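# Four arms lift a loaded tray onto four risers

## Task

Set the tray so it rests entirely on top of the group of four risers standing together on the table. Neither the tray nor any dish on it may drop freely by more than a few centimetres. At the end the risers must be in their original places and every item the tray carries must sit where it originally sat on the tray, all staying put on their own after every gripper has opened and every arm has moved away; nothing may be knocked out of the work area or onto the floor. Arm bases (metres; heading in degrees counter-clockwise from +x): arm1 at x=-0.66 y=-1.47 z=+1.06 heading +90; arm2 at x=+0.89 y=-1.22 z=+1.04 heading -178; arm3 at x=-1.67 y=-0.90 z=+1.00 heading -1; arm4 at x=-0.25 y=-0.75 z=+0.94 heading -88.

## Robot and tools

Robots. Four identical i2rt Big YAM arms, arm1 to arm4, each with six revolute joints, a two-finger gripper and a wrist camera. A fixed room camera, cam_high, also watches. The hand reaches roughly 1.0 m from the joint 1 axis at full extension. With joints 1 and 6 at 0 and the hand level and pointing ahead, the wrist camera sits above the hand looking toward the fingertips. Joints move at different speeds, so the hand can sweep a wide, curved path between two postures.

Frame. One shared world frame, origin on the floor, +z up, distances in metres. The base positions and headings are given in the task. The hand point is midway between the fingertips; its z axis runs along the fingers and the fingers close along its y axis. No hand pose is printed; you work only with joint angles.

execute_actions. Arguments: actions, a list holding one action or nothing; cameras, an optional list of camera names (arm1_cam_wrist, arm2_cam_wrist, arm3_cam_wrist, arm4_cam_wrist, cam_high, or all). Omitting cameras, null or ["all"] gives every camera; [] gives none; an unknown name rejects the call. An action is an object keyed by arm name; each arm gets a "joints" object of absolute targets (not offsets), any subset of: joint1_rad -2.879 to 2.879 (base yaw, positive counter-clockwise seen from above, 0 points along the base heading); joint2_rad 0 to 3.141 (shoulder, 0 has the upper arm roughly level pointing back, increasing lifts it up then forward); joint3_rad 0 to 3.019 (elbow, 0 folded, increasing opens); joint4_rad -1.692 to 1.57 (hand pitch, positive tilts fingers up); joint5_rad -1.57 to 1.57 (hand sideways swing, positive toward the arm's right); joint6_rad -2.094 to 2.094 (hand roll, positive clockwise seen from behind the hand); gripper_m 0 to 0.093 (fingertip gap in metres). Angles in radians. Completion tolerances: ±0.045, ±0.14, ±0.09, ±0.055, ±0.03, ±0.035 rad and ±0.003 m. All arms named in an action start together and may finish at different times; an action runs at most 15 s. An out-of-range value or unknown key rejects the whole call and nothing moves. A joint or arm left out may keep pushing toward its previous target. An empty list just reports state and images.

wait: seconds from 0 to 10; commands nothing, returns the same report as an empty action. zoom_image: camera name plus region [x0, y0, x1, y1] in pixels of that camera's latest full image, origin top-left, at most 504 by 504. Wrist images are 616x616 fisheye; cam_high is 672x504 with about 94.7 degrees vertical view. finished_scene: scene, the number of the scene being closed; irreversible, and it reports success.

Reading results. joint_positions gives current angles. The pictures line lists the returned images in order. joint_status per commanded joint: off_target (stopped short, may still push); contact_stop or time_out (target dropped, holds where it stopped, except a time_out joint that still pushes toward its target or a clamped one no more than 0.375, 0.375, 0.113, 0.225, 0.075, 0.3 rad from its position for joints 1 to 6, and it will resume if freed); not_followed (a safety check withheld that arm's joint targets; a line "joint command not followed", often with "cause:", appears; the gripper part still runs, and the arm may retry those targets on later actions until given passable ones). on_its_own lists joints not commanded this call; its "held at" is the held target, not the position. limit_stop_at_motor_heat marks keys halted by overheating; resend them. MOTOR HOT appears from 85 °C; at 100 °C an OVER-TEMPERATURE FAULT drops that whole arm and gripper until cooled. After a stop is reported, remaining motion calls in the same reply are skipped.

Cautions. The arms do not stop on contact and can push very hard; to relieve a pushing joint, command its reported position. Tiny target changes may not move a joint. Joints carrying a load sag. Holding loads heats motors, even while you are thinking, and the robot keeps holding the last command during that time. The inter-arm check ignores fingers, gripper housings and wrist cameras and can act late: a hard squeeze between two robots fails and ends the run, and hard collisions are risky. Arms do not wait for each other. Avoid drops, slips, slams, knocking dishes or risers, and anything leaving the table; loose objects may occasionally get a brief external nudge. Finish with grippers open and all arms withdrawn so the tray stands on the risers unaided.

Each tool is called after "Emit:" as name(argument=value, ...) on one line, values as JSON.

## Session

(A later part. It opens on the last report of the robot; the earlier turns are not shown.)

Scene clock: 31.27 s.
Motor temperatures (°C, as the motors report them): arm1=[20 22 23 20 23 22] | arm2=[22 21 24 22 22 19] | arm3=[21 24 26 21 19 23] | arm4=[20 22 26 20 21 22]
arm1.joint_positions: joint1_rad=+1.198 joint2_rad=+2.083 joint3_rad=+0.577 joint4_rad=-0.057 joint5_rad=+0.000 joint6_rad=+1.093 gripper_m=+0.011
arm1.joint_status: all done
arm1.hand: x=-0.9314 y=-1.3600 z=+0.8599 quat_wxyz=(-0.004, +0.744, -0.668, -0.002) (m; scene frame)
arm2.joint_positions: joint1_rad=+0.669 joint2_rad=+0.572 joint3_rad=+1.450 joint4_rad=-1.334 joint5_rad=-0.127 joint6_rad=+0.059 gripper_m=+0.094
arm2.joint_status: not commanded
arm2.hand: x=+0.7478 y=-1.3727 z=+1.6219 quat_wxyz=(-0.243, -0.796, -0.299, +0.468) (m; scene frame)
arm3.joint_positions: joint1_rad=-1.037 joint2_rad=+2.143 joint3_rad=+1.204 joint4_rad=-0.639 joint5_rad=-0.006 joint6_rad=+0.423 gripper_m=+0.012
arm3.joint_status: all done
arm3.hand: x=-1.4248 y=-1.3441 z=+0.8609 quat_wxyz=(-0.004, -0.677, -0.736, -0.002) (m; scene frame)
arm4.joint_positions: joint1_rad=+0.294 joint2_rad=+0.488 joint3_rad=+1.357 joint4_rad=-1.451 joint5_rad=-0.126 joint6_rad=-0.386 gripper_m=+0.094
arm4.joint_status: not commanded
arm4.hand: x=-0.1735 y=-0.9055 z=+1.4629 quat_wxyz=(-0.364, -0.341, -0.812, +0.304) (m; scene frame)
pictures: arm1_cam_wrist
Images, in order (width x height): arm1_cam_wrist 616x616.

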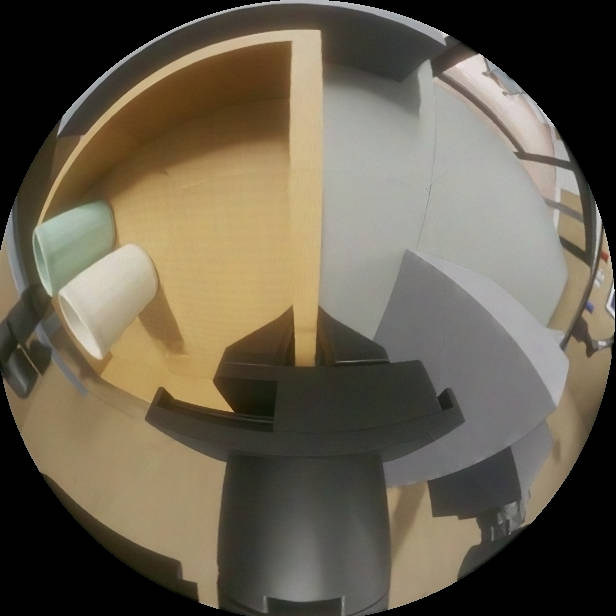

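Emit:
execute_actions(actions=[{"arm1":{"joints":{"joint1_rad":1.065,"joint2_rad":1.757,"joint3_rad":0.59,"joint4_rad":-0.325,"joint6_rad":0.966}},"arm3":{"joints":{"joint1_rad":-0.98,"joint2_rad":1.89,"joint3_rad":1.13,"joint4_rad":-0.75,"joint6_rad":0.486}}}], cameras=[])

Emit:
execute_actions(actions=[{"arm1":{"joints":{"joint1_rad":0.738,"joint2_rad":1.845,"joint3_rad":0.805,"joint4_rad":-0.435,"joint6_rad":0.666}},"arm3":{"joints":{"joint1_rad":-0.738,"joint2_rad":1.70,"joint3_rad":0.82,"joint4_rad":-0.605,"joint6_rad":0.764}}}], cameras=["arm1_cam_wrist"])

Scene clock: 34.93 s.
Motor temperatures (°C, as the motors report them): arm1=[20 22 23 20 23 22] | arm2=[22 21 24 22 22 19] | arm3=[21 24 26 21 19 23] | arm4=[20 22 26 20 21 22]
arm1.joint_positions: joint1_rad=+1.058 joint2_rad=+1.809 joint3_rad=+0.573 joint4_rad=-0.323 joint5_rad=-0.001 joint6_rad=+0.959 gripper_m=+0.011
arm1.joint_status: all done
arm1.hand: x=-0.9252 y=-1.3180 z=+0.9359 quat_wxyz=(-0.003, +0.742, -0.670, -0.004) (m; scene frame)
arm2.joint_positions: joint1_rad=+0.669 joint2_rad=+0.572 joint3_rad=+1.450 joint4_rad=-1.334 joint5_rad=-0.127 joint6_rad=+0.059 gripper_m=+0.094
arm2.joint_status: not commanded
arm2.hand: x=+0.7478 y=-1.3727 z=+1.6219 quat_wxyz=(-0.243, -0.796, -0.299, +0.468) (m; scene frame)
arm3.joint_positions: joint1_rad=-0.980 joint2_rad=+1.939 joint3_rad=+1.103 joint4_rad=-0.748 joint5_rad=-0.013 joint6_rad=+0.483 gripper_m=+0.012
arm3.joint_status: all done
arm3.hand: x=-1.4170 y=-1.2995 z=+0.9325 quat_wxyz=(-0.002, -0.678, -0.735, -0.006) (m; scene frame)
arm4.joint_positions: joint1_rad=+0.294 joint2_rad=+0.488 joint3_rad=+1.357 joint4_rad=-1.451 joint5_rad=-0.126 joint6_rad=-0.386 gripper_m=+0.094
arm4.joint_status: not commanded
arm4.hand: x=-0.1735 y=-0.9055 z=+1.4629 quat_wxyz=(-0.364, -0.341, -0.812, +0.304) (m; scene frame)
pictures: none
No camera images: the call's "cameras" was empty. Leave "cameras" out to get every camera's image.

Scene clock: 36.10 s.
Motor temperatures (°C, as the motors report them): arm1=[20 22 23 20 23 22] | arm2=[22 21 24 22 22 19] | arm3=[21 24 26 21 19 23] | arm4=[20 22 26 20 21 22]
arm1.joint_positions: joint1_rad=+0.732 joint2_rad=+1.897 joint3_rad=+0.773 joint4_rad=-0.432 joint5_rad=-0.002 joint6_rad=+0.658 gripper_m=+0.011
arm1.joint_status: all done
arm1.hand: x=-0.9109 y=-1.1879 z=+0.9381 quat_wxyz=(-0.005, +0.734, -0.679, -0.006) (m; scene frame)
arm2.joint_positions: joint1_rad=+0.669 joint2_rad=+0.572 joint3_rad=+1.450 joint4_rad=-1.334 joint5_rad=-0.127 joint6_rad=+0.059 gripper_m=+0.094
arm2.joint_status: not commanded
arm2.hand: x=+0.7478 y=-1.3727 z=+1.6219 quat_wxyz=(-0.243, -0.796, -0.299, +0.468) (m; scene frame)
arm3.joint_positions: joint1_rad=-0.727 joint2_rad=+1.758 joint3_rad=+0.795 joint4_rad=-0.612 joint5_rad=-0.016 joint6_rad=+0.762 gripper_m=+0.012
arm3.joint_status: all done
arm3.hand: x=-1.3967 y=-1.1550 z=+0.9311 quat_wxyz=(-0.004, -0.687, -0.727, -0.006) (m; scene frame)
arm4.joint_positions: joint1_rad=+0.294 joint2_rad=+0.488 joint3_rad=+1.357 joint4_rad=-1.451 joint5_rad=-0.126 joint6_rad=-0.386 gripper_m=+0.094
arm4.joint_status: not commanded
arm4.hand: x=-0.1735 y=-0.9055 z=+1.4629 quat_wxyz=(-0.364, -0.341, -0.812, +0.304) (m; scene frame)
pictures: arm1_cam_wrist
Images, in order (width x height): arm1_cam_wrist 616x616.

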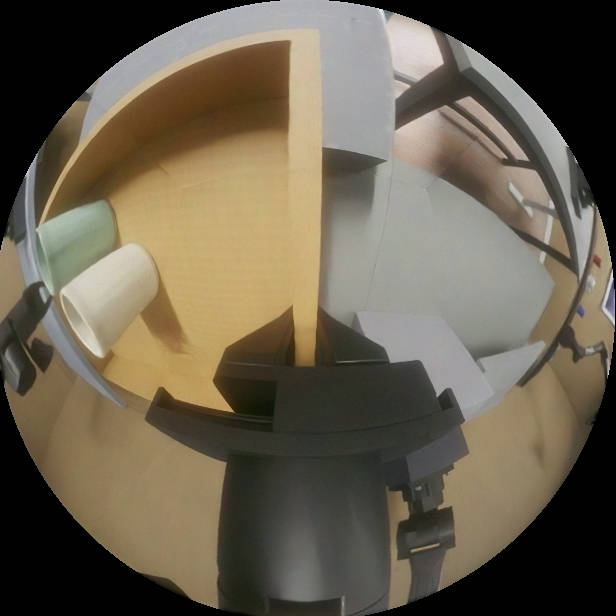

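Emit:
execute_actions(actions=[{"arm1":{"joints":{"joint1_rad":0.522,"joint2_rad":1.985,"joint3_rad":1.11,"joint4_rad":-0.595,"joint6_rad":0.484}},"arm3":{"joints":{"joint1_rad":-0.35,"joint2_rad":1.57,"joint3_rad":0.62,"joint4_rad":-0.55,"joint6_rad":1.185}}}], cameras=[])

Emit:
execute_actions(actions=[{"arm1":{"joints":{"joint1_rad":0.392,"joint2_rad":2.145,"joint3_rad":1.475,"joint4_rad":-0.775,"joint6_rad":0.377}},"arm3":{"joints":{"joint1_rad":0.085,"joint2_rad":1.56,"joint3_rad":0.605,"joint4_rad":-0.55,"joint6_rad":1.637}}}], cameras=["arm1_cam_wrist","arm3_cam_wrist"])

Scene clock: 38.00 s.
Motor temperatures (°C, as the motors report them): arm1=[20 22 23 20 23 22] | arm2=[22 21 24 22 22 19] | arm3=[21 24 25 21 19 23] | arm4=[20 22 26 20 21 22]
arm1.joint_positions: joint1_rad=+0.524 joint2_rad=+2.040 joint3_rad=+1.075 joint4_rad=-0.583 joint5_rad=-0.005 joint6_rad=+0.470 gripper_m=+0.011
arm1.joint_status: all done
arm1.hand: x=-0.8991 y=-1.0556 z=+0.9393 quat_wxyz=(-0.006, +0.727, -0.686, -0.010) (m; scene frame)
arm2.joint_positions: joint1_rad=+0.669 joint2_rad=+0.572 joint3_rad=+1.450 joint4_rad=-1.334 joint5_rad=-0.127 joint6_rad=+0.059 gripper_m=+0.094
arm2.joint_status: not commanded
arm2.hand: x=+0.7478 y=-1.3727 z=+1.6219 quat_wxyz=(-0.243, -0.796, -0.299, +0.468) (m; scene frame)
arm3.joint_positions: joint1_rad=-0.345 joint2_rad=+1.614 joint3_rad=+0.606 joint4_rad=-0.548 joint5_rad=-0.009 joint6_rad=+1.165 gripper_m=+0.012
arm3.joint_status: all done
arm3.hand: x=-1.3801 y=-1.0125 z=+0.9362 quat_wxyz=(-0.012, -0.695, -0.719, -0.005) (m; scene frame)
arm4.joint_positions: joint1_rad=+0.294 joint2_rad=+0.488 joint3_rad=+1.357 joint4_rad=-1.451 joint5_rad=-0.126 joint6_rad=-0.386 gripper_m=+0.094
arm4.joint_status: not commanded
arm4.hand: x=-0.1735 y=-0.9055 z=+1.4629 quat_wxyz=(-0.364, -0.341, -0.812, +0.304) (m; scene frame)
pictures: none
No camera images: the call's "cameras" was empty. Leave "cameras" out to get every camera's image.

Scene clock: 39.23 s.
Motor temperatures (°C, as the motors report them): arm1=[20 23 23 20 23 22] | arm2=[22 21 24 22 22 19] | arm3=[21 24 25 21 20 23] | arm4=[20 22 26 20 21 22]
arm1.joint_positions: joint1_rad=+0.399 joint2_rad=+2.208 joint3_rad=+1.410 joint4_rad=-0.756 joint5_rad=-0.006 joint6_rad=+0.371 gripper_m=+0.011
arm1.joint_status: all done
arm1.hand: x=-0.8835 y=-0.9402 z=+0.9380 quat_wxyz=(-0.006, +0.718, -0.696, -0.008) (m; scene frame)
arm2.joint_positions: joint1_rad=+0.669 joint2_rad=+0.572 joint3_rad=+1.450 joint4_rad=-1.334 joint5_rad=-0.127 joint6_rad=+0.059 gripper_m=+0.094
arm2.joint_status: not commanded
arm2.hand: x=+0.7478 y=-1.3727 z=+1.6219 quat_wxyz=(-0.243, -0.796, -0.299, +0.468) (m; scene frame)
arm3.joint_positions: joint1_rad=+0.082 joint2_rad=+1.604 joint3_rad=+0.599 joint4_rad=-0.546 joint5_rad=-0.004 joint6_rad=+1.619 gripper_m=+0.012
arm3.joint_status: all done
arm3.hand: x=-1.3611 y=-0.8820 z=+0.9362 quat_wxyz=(-0.012, -0.704, -0.710, -0.007) (m; scene frame)
arm4.joint_positions: joint1_rad=+0.294 joint2_rad=+0.488 joint3_rad=+1.357 joint4_rad=-1.451 joint5_rad=-0.126 joint6_rad=-0.386 gripper_m=+0.094
arm4.joint_status: not commanded
arm4.hand: x=-0.1735 y=-0.9055 z=+1.4629 quat_wxyz=(-0.364, -0.341, -0.812, +0.304) (m; scene frame)
pictures: arm1_cam_wrist, arm3_cam_wrist
Images, in order (width x height): arm1_cam_wrist 616x616, arm3_cam_wrist 616x616.

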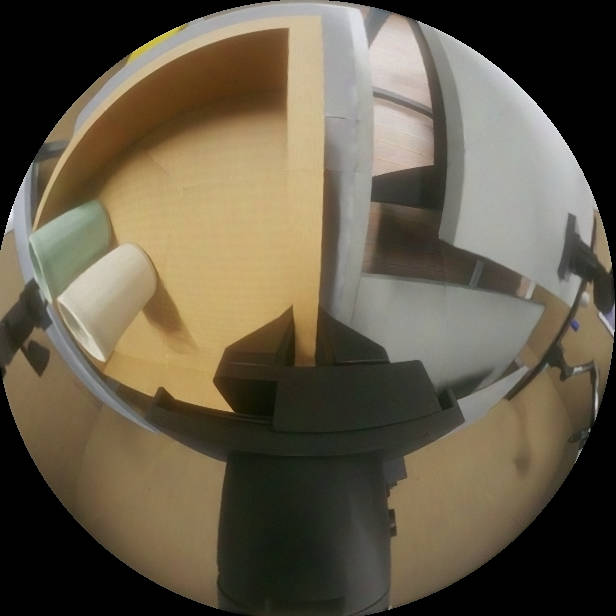

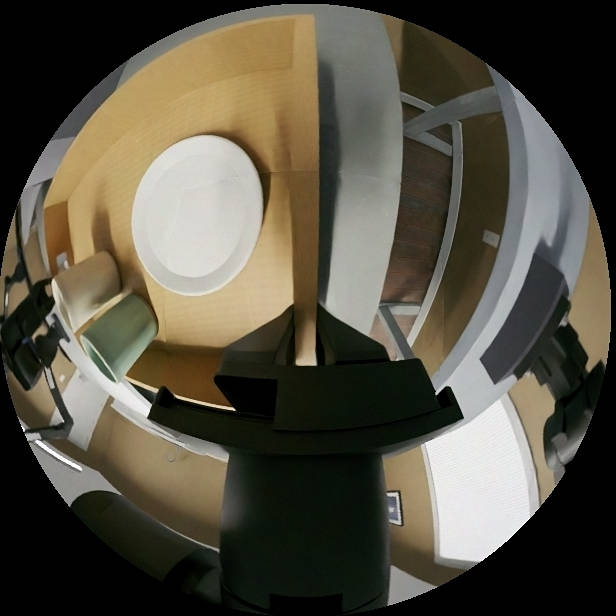

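Emit:
execute_actions(actions=[{"arm1":{"joints":{"joint1_rad":0.297,"joint2_rad":2.39,"joint3_rad":1.965,"joint4_rad":-0.985,"joint6_rad":0.285}},"arm3":{"joints":{"joint1_rad":0.425,"joint2_rad":1.70,"joint3_rad":0.765,"joint4_rad":-0.545,"joint6_rad":1.98}}}], cameras=["arm1_cam_wrist","arm3_cam_wrist"])

Scene clock: 42.83 s.
Motor temperatures (°C, as the motors report them): arm1=[20 23 24 20 23 22] | arm2=[22 21 24 22 22 19] | arm3=[21 24 25 21 19 23] | arm4=[20 22 26 20 21 22]
arm1.joint_positions: joint1_rad=+0.311 joint2_rad=+2.462 joint3_rad=+1.863 joint4_rad=-0.969 joint5_rad=-0.008 joint6_rad=+0.293 gripper_m=+0.011
arm1.joint_status: joint3_rad time_out (moved +0.453 of +0.555); the others done
arm1.on_its_own: joint3_rad reads +1.863 and still pushes toward +1.965 since a time_out
arm1.hand: x=-0.8681 y=-0.8251 z=+0.9175 quat_wxyz=(-0.003, +0.715, -0.699, -0.002) (m; scene frame)
arm2.joint_positions: joint1_rad=+0.669 joint2_rad=+0.572 joint3_rad=+1.450 joint4_rad=-1.334 joint5_rad=-0.127 joint6_rad=+0.059 gripper_m=+0.094
arm2.joint_status: not commanded
arm2.hand: x=+0.7478 y=-1.3727 z=+1.6219 quat_wxyz=(-0.243, -0.796, -0.299, +0.468) (m; scene frame)
arm3.joint_positions: joint1_rad=+0.428 joint2_rad=+1.746 joint3_rad=+0.727 joint4_rad=-0.542 joint5_rad=-0.002 joint6_rad=+1.975 gripper_m=+0.012
arm3.joint_status: all done
arm3.hand: x=-1.3432 y=-0.7601 z=+0.9170 quat_wxyz=(-0.008, -0.708, -0.706, -0.004) (m; scene frame)
arm4.joint_positions: joint1_rad=+0.294 joint2_rad=+0.488 joint3_rad=+1.357 joint4_rad=-1.451 joint5_rad=-0.126 joint6_rad=-0.386 gripper_m=+0.094
arm4.joint_status: not commanded
arm4.hand: x=-0.1735 y=-0.9055 z=+1.4629 quat_wxyz=(-0.364, -0.341, -0.812, +0.304) (m; scene frame)
pictures: arm1_cam_wrist, arm3_cam_wrist
Images, in order (width x height): arm1_cam_wrist 616x616, arm3_cam_wrist 616x616.

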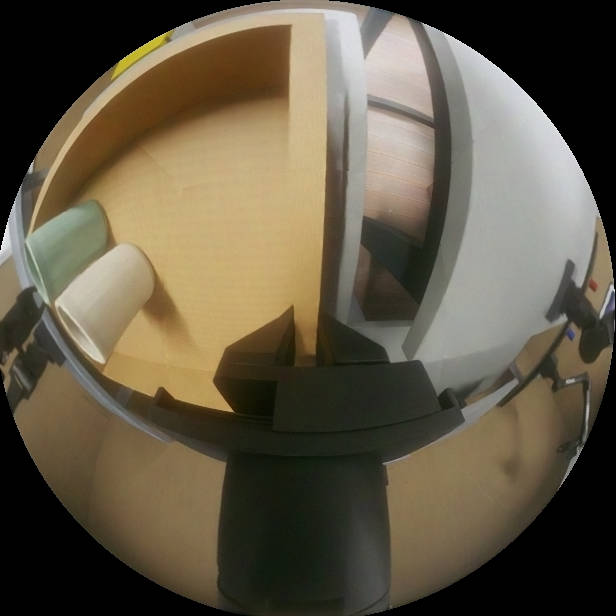

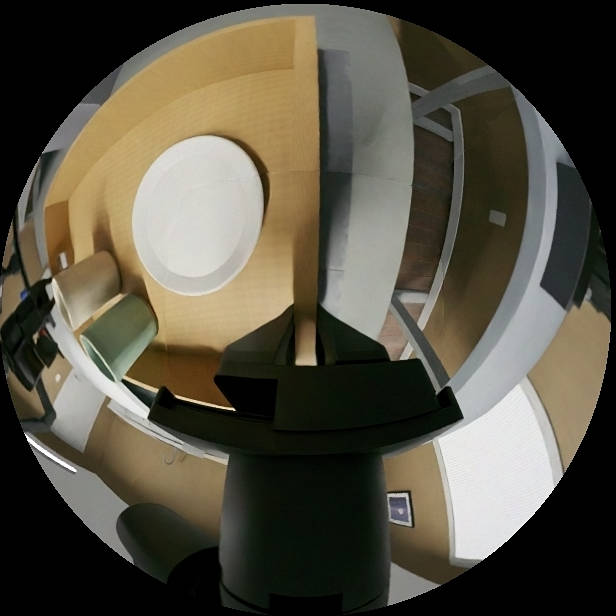

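Emit:
execute_actions(actions=[{"arm1":{"joints":{"joint1_rad":0.283,"joint2_rad":2.49,"joint3_rad":2.18,"joint4_rad":-1.085,"joint6_rad":0.275}},"arm3":{"joints":{"joint1_rad":0.527,"joint2_rad":1.75,"joint3_rad":0.815,"joint4_rad":-0.57,"joint6_rad":2.08}}}], cameras=[])

Scene clock: 45.83 s.
Motor temperatures (°C, as the motors report them): arm1=[20 24 25 20 23 22] | arm2=[22 21 24 22 22 19] | arm3=[21 24 26 21 19 23] | arm4=[20 22 26 20 21 22]
arm1.joint_positions: joint1_rad=+0.305 joint2_rad=+2.562 joint3_rad=+2.064 joint4_rad=-1.078 joint5_rad=-0.006 joint6_rad=+0.287 gripper_m=+0.011
arm1.joint_status: joint3_rad time_out (moved +0.201 of +0.317); the others done
arm1.on_its_own: joint3_rad reads +2.064 and still pushes toward +2.177 since a time_out
arm1.hand: x=-0.8743 y=-0.7905 z=+0.9159 quat_wxyz=(-0.001, +0.714, -0.700, +0.002) (m; scene frame)
arm2.joint_positions: joint1_rad=+0.669 joint2_rad=+0.572 joint3_rad=+1.450 joint4_rad=-1.334 joint5_rad=-0.127 joint6_rad=+0.059 gripper_m=+0.094
arm2.joint_status: not commanded
arm2.hand: x=+0.7478 y=-1.3727 z=+1.6219 quat_wxyz=(-0.243, -0.796, -0.299, +0.468) (m; scene frame)
arm3.joint_positions: joint1_rad=+0.522 joint2_rad=+1.785 joint3_rad=+0.761 joint4_rad=-0.549 joint5_rad=+0.002 joint6_rad=+2.069 gripper_m=+0.012
arm3.joint_status: all done
arm3.hand: x=-1.3497 y=-0.7262 z=+0.9099 quat_wxyz=(-0.008, -0.708, -0.706, +0.003) (m; scene frame)
arm4.joint_positions: joint1_rad=+0.294 joint2_rad=+0.488 joint3_rad=+1.357 joint4_rad=-1.451 joint5_rad=-0.126 joint6_rad=-0.386 gripper_m=+0.094
arm4.joint_status: not commanded
arm4.hand: x=-0.1735 y=-0.9055 z=+1.4629 quat_wxyz=(-0.364, -0.341, -0.812, +0.304) (m; scene frame)
pictures: none
No camera images: the call's "cameras" was empty. Leave "cameras" out to get every camera's image.

Emit:
execute_actions(actions=[{"arm1":{"joints":{"joint2_rad":2.57,"joint3_rad":2.14,"joint4_rad":-1.01}},"arm3":{"joints":{"joint2_rad":1.83,"joint3_rad":0.81,"joint4_rad":-0.47}}}], cameras=["arm1_cam_wrist","arm3_cam_wrist"])

Scene clock: 46.83 s.
Motor temperatures (°C, as the motors report them): arm1=[20 24 25 20 23 22] | arm2=[22 21 24 22 22 19] | arm3=[21 24 26 21 19 23] | arm4=[20 22 26 20 21 22]
arm1.joint_positions: joint1_rad=+0.302 joint2_rad=+2.584 joint3_rad=+2.064 joint4_rad=-1.041 joint5_rad=-0.006 joint6_rad=+0.279 gripper_m=+0.011
arm1.joint_status: all done
arm1.hand: x=-0.8732 y=-0.7868 z=+0.9009 quat_wxyz=(-0.005, +0.716, -0.698, -0.005) (m; scene frame)
arm2.joint_positions: joint1_rad=+0.669 joint2_rad=+0.572 joint3_rad=+1.450 joint4_rad=-1.334 joint5_rad=-0.127 joint6_rad=+0.059 gripper_m=+0.094
arm2.joint_status: not commanded
arm2.hand: x=+0.7478 y=-1.3727 z=+1.6219 quat_wxyz=(-0.243, -0.796, -0.299, +0.468) (m; scene frame)
arm3.joint_positions: joint1_rad=+0.524 joint2_rad=+1.839 joint3_rad=+0.761 joint4_rad=-0.499 joint5_rad=+0.002 joint6_rad=+2.069 gripper_m=+0.012
arm3.joint_status: all done
arm3.hand: x=-1.3494 y=-0.7256 z=+0.8913 quat_wxyz=(-0.007, -0.707, -0.707, +0.005) (m; scene frame)
arm4.joint_positions: joint1_rad=+0.294 joint2_rad=+0.488 joint3_rad=+1.357 joint4_rad=-1.451 joint5_rad=-0.126 joint6_rad=-0.386 gripper_m=+0.094
arm4.joint_status: not commanded
arm4.hand: x=-0.1735 y=-0.9055 z=+1.4629 quat_wxyz=(-0.364, -0.341, -0.812, +0.304) (m; scene frame)
pictures: arm1_cam_wrist, arm3_cam_wrist
Images, in order (width x height): arm1_cam_wrist 616x616, arm3_cam_wrist 616x616.

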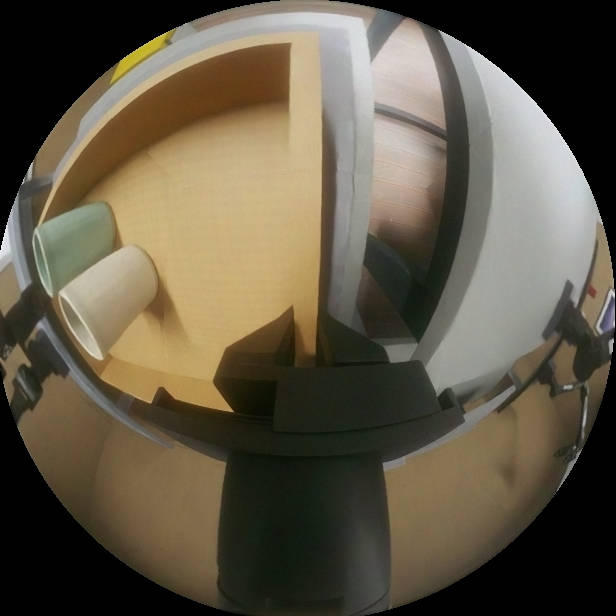

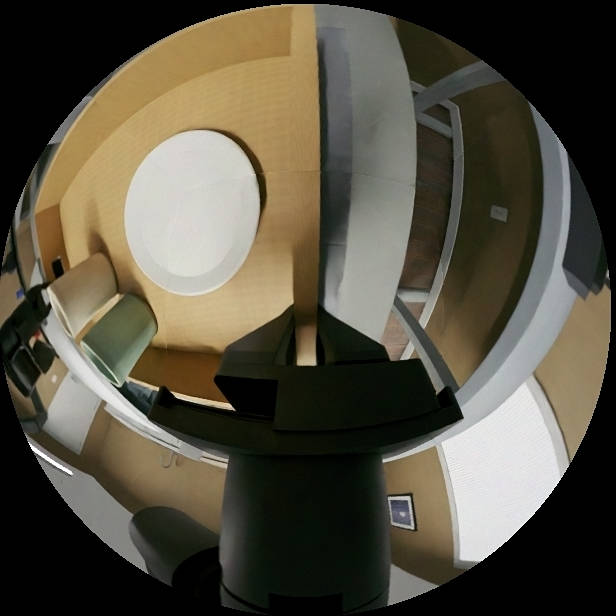

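Level and seated. Release and retreat.

Emit:
execute_actions(actions=[{"arm1":{"joints":{"gripper_m":0.05,"joint1_rad":0.302,"joint2_rad":2.585,"joint3_rad":2.07,"joint4_rad":-1.04}},"arm3":{"joints":{"gripper_m":0.05,"joint4_rad":-0.5,"joint3_rad":0.762}}}], cameras=[])

Emit:
execute_actions(actions=[{"arm1":{"joints":{"joint2_rad":2.42,"joint4_rad":-1.2}},"arm3":{"joints":{"joint2_rad":1.6,"joint4_rad":-0.75}}}], cameras=[])

Emit:
execute_actions(actions=[{"arm1":{"joints":{"joint1_rad":0.1,"joint2_rad":1.5,"joint3_rad":1.5,"joint4_rad":-1.4}},"arm3":{"joints":{"joint2_rad":0.8,"joint3_rad":0.9,"joint4_rad":-1.3}}}], cameras=["arm1_cam_wrist"])

Scene clock: 48.80 s.
Motor temperatures (°C, as the motors report them): arm1=[20 24 25 20 23 22] | arm2=[22 21 24 22 22 19] | arm3=[21 24 26 21 19 23] | arm4=[20 22 26 20 21 22]
arm1.joint_positions: joint1_rad=+0.302 joint2_rad=+2.584 joint3_rad=+2.064 joint4_rad=-1.041 joint5_rad=-0.002 joint6_rad=+0.279 gripper_m=+0.050
arm1.joint_status: all done
arm1.hand: x=-0.8725 y=-0.7866 z=+0.9009 quat_wxyz=(-0.007, +0.716, -0.698, -0.004) (m; scene frame)
arm2.joint_positions: joint1_rad=+0.669 joint2_rad=+0.572 joint3_rad=+1.450 joint4_rad=-1.334 joint5_rad=-0.127 joint6_rad=+0.059 gripper_m=+0.094
arm2.joint_status: not commanded
arm2.hand: x=+0.7478 y=-1.3727 z=+1.6219 quat_wxyz=(-0.243, -0.796, -0.299, +0.468) (m; scene frame)
arm3.joint_positions: joint1_rad=+0.524 joint2_rad=+1.837 joint3_rad=+0.761 joint4_rad=-0.499 joint5_rad=+0.002 joint6_rad=+2.070 gripper_m=+0.050
arm3.joint_status: all done
arm3.hand: x=-1.3491 y=-0.7253 z=+0.8918 quat_wxyz=(-0.007, -0.707, -0.707, +0.004) (m; scene frame)
arm4.joint_positions: joint1_rad=+0.294 joint2_rad=+0.488 joint3_rad=+1.357 joint4_rad=-1.451 joint5_rad=-0.126 joint6_rad=-0.386 gripper_m=+0.094
arm4.joint_status: not commanded
arm4.hand: x=-0.1735 y=-0.9055 z=+1.4629 quat_wxyz=(-0.364, -0.341, -0.812, +0.304) (m; scene frame)
pictures: none
No camera images: the call's "cameras" was empty. Leave "cameras" out to get every camera's image.

Scene clock: 50.03 s.
Motor temperatures (°C, as the motors report them): arm1=[20 24 25 20 23 22] | arm2=[22 21 24 22 22 19] | arm3=[21 24 25 21 19 23] | arm4=[20 22 26 20 21 22]
arm1.joint_positions: joint1_rad=+0.302 joint2_rad=+2.407 joint3_rad=+2.062 joint4_rad=-1.190 joint5_rad=-0.002 joint6_rad=+0.279 gripper_m=+0.050
arm1.joint_status: all done
arm1.hand: x=-0.8747 y=-0.7838 z=+1.0225 quat_wxyz=(-0.013, +0.716, -0.698, -0.015) (m; scene frame)
arm2.joint_positions: joint1_rad=+0.669 joint2_rad=+0.572 joint3_rad=+1.450 joint4_rad=-1.334 joint5_rad=-0.127 joint6_rad=+0.059 gripper_m=+0.094
arm2.joint_status: not commanded
arm2.hand: x=+0.7478 y=-1.3727 z=+1.6219 quat_wxyz=(-0.243, -0.796, -0.299, +0.468) (m; scene frame)
arm3.joint_positions: joint1_rad=+0.524 joint2_rad=+1.583 joint3_rad=+0.761 joint4_rad=-0.734 joint5_rad=+0.002 joint6_rad=+2.070 gripper_m=+0.050
arm3.joint_status: all done
arm3.hand: x=-1.3579 y=-0.7287 z=+0.9789 quat_wxyz=(-0.010, -0.708, -0.707, -0.005) (m; scene frame)
arm4.joint_positions: joint1_rad=+0.294 joint2_rad=+0.488 joint3_rad=+1.357 joint4_rad=-1.451 joint5_rad=-0.126 joint6_rad=-0.386 gripper_m=+0.094
arm4.joint_status: not commanded
arm4.hand: x=-0.1735 y=-0.9055 z=+1.4629 quat_wxyz=(-0.364, -0.341, -0.812, +0.304) (m; scene frame)
pictures: none
No camera images: the call's "cameras" was empty. Leave "cameras" out to get every camera's image.

Scene clock: 51.77 s.
Motor temperatures (°C, as the motors report them): arm1=[20 24 25 20 23 22] | arm2=[22 21 24 22 22 19] | arm3=[21 23 26 21 19 23] | arm4=[20 22 26 20 21 22]
arm1.joint_positions: joint1_rad=+0.104 joint2_rad=+1.497 joint3_rad=+1.504 joint4_rad=-1.390 joint5_rad=+0.001 joint6_rad=+0.279 gripper_m=+0.050
arm1.joint_status: all done
arm1.hand: x=-0.7145 y=-0.9827 z=+1.3380 quat_wxyz=(-0.058, +0.641, -0.761, -0.076) (m; scene frame)
arm2.joint_positions: joint1_rad=+0.669 joint2_rad=+0.572 joint3_rad=+1.450 joint4_rad=-1.334 joint5_rad=-0.127 joint6_rad=+0.059 gripper_m=+0.094
arm2.joint_status: not commanded
arm2.hand: x=+0.7478 y=-1.3727 z=+1.6219 quat_wxyz=(-0.243, -0.796, -0.299, +0.468) (m; scene frame)
arm3.joint_positions: joint1_rad=+0.524 joint2_rad=+0.796 joint3_rad=+0.869 joint4_rad=-1.284 joint5_rad=+0.002 joint6_rad=+2.071 gripper_m=+0.050
arm3.joint_status: all done
arm3.hand: x=-1.4347 y=-0.7662 z=+1.2422 quat_wxyz=(-0.058, -0.695, -0.696, -0.170) (m; scene frame)
arm4.joint_positions: joint1_rad=+0.294 joint2_rad=+0.488 joint3_rad=+1.357 joint4_rad=-1.451 joint5_rad=-0.126 joint6_rad=-0.386 gripper_m=+0.094
arm4.joint_status: not commanded
arm4.hand: x=-0.1735 y=-0.9055 z=+1.4629 quat_wxyz=(-0.364, -0.341, -0.812, +0.304) (m; scene frame)
pictures: arm1_cam_wrist
Images, in order (width x height): arm1_cam_wrist 616x616.

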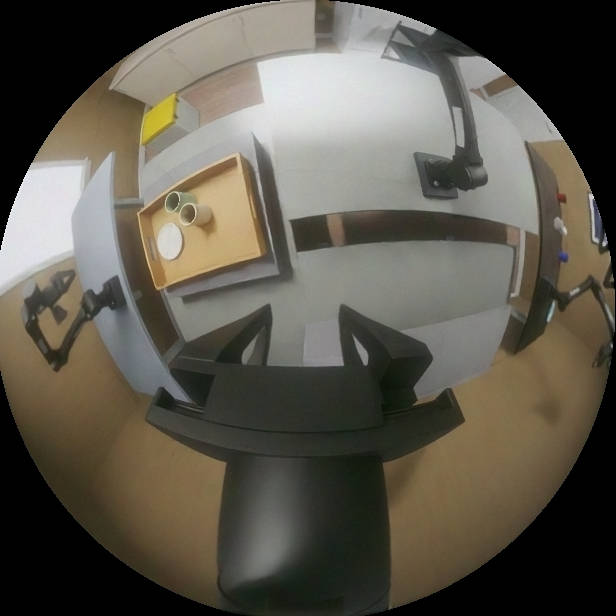

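Emit:
finished_scene(scene=2)

The scene is finished: the task was done.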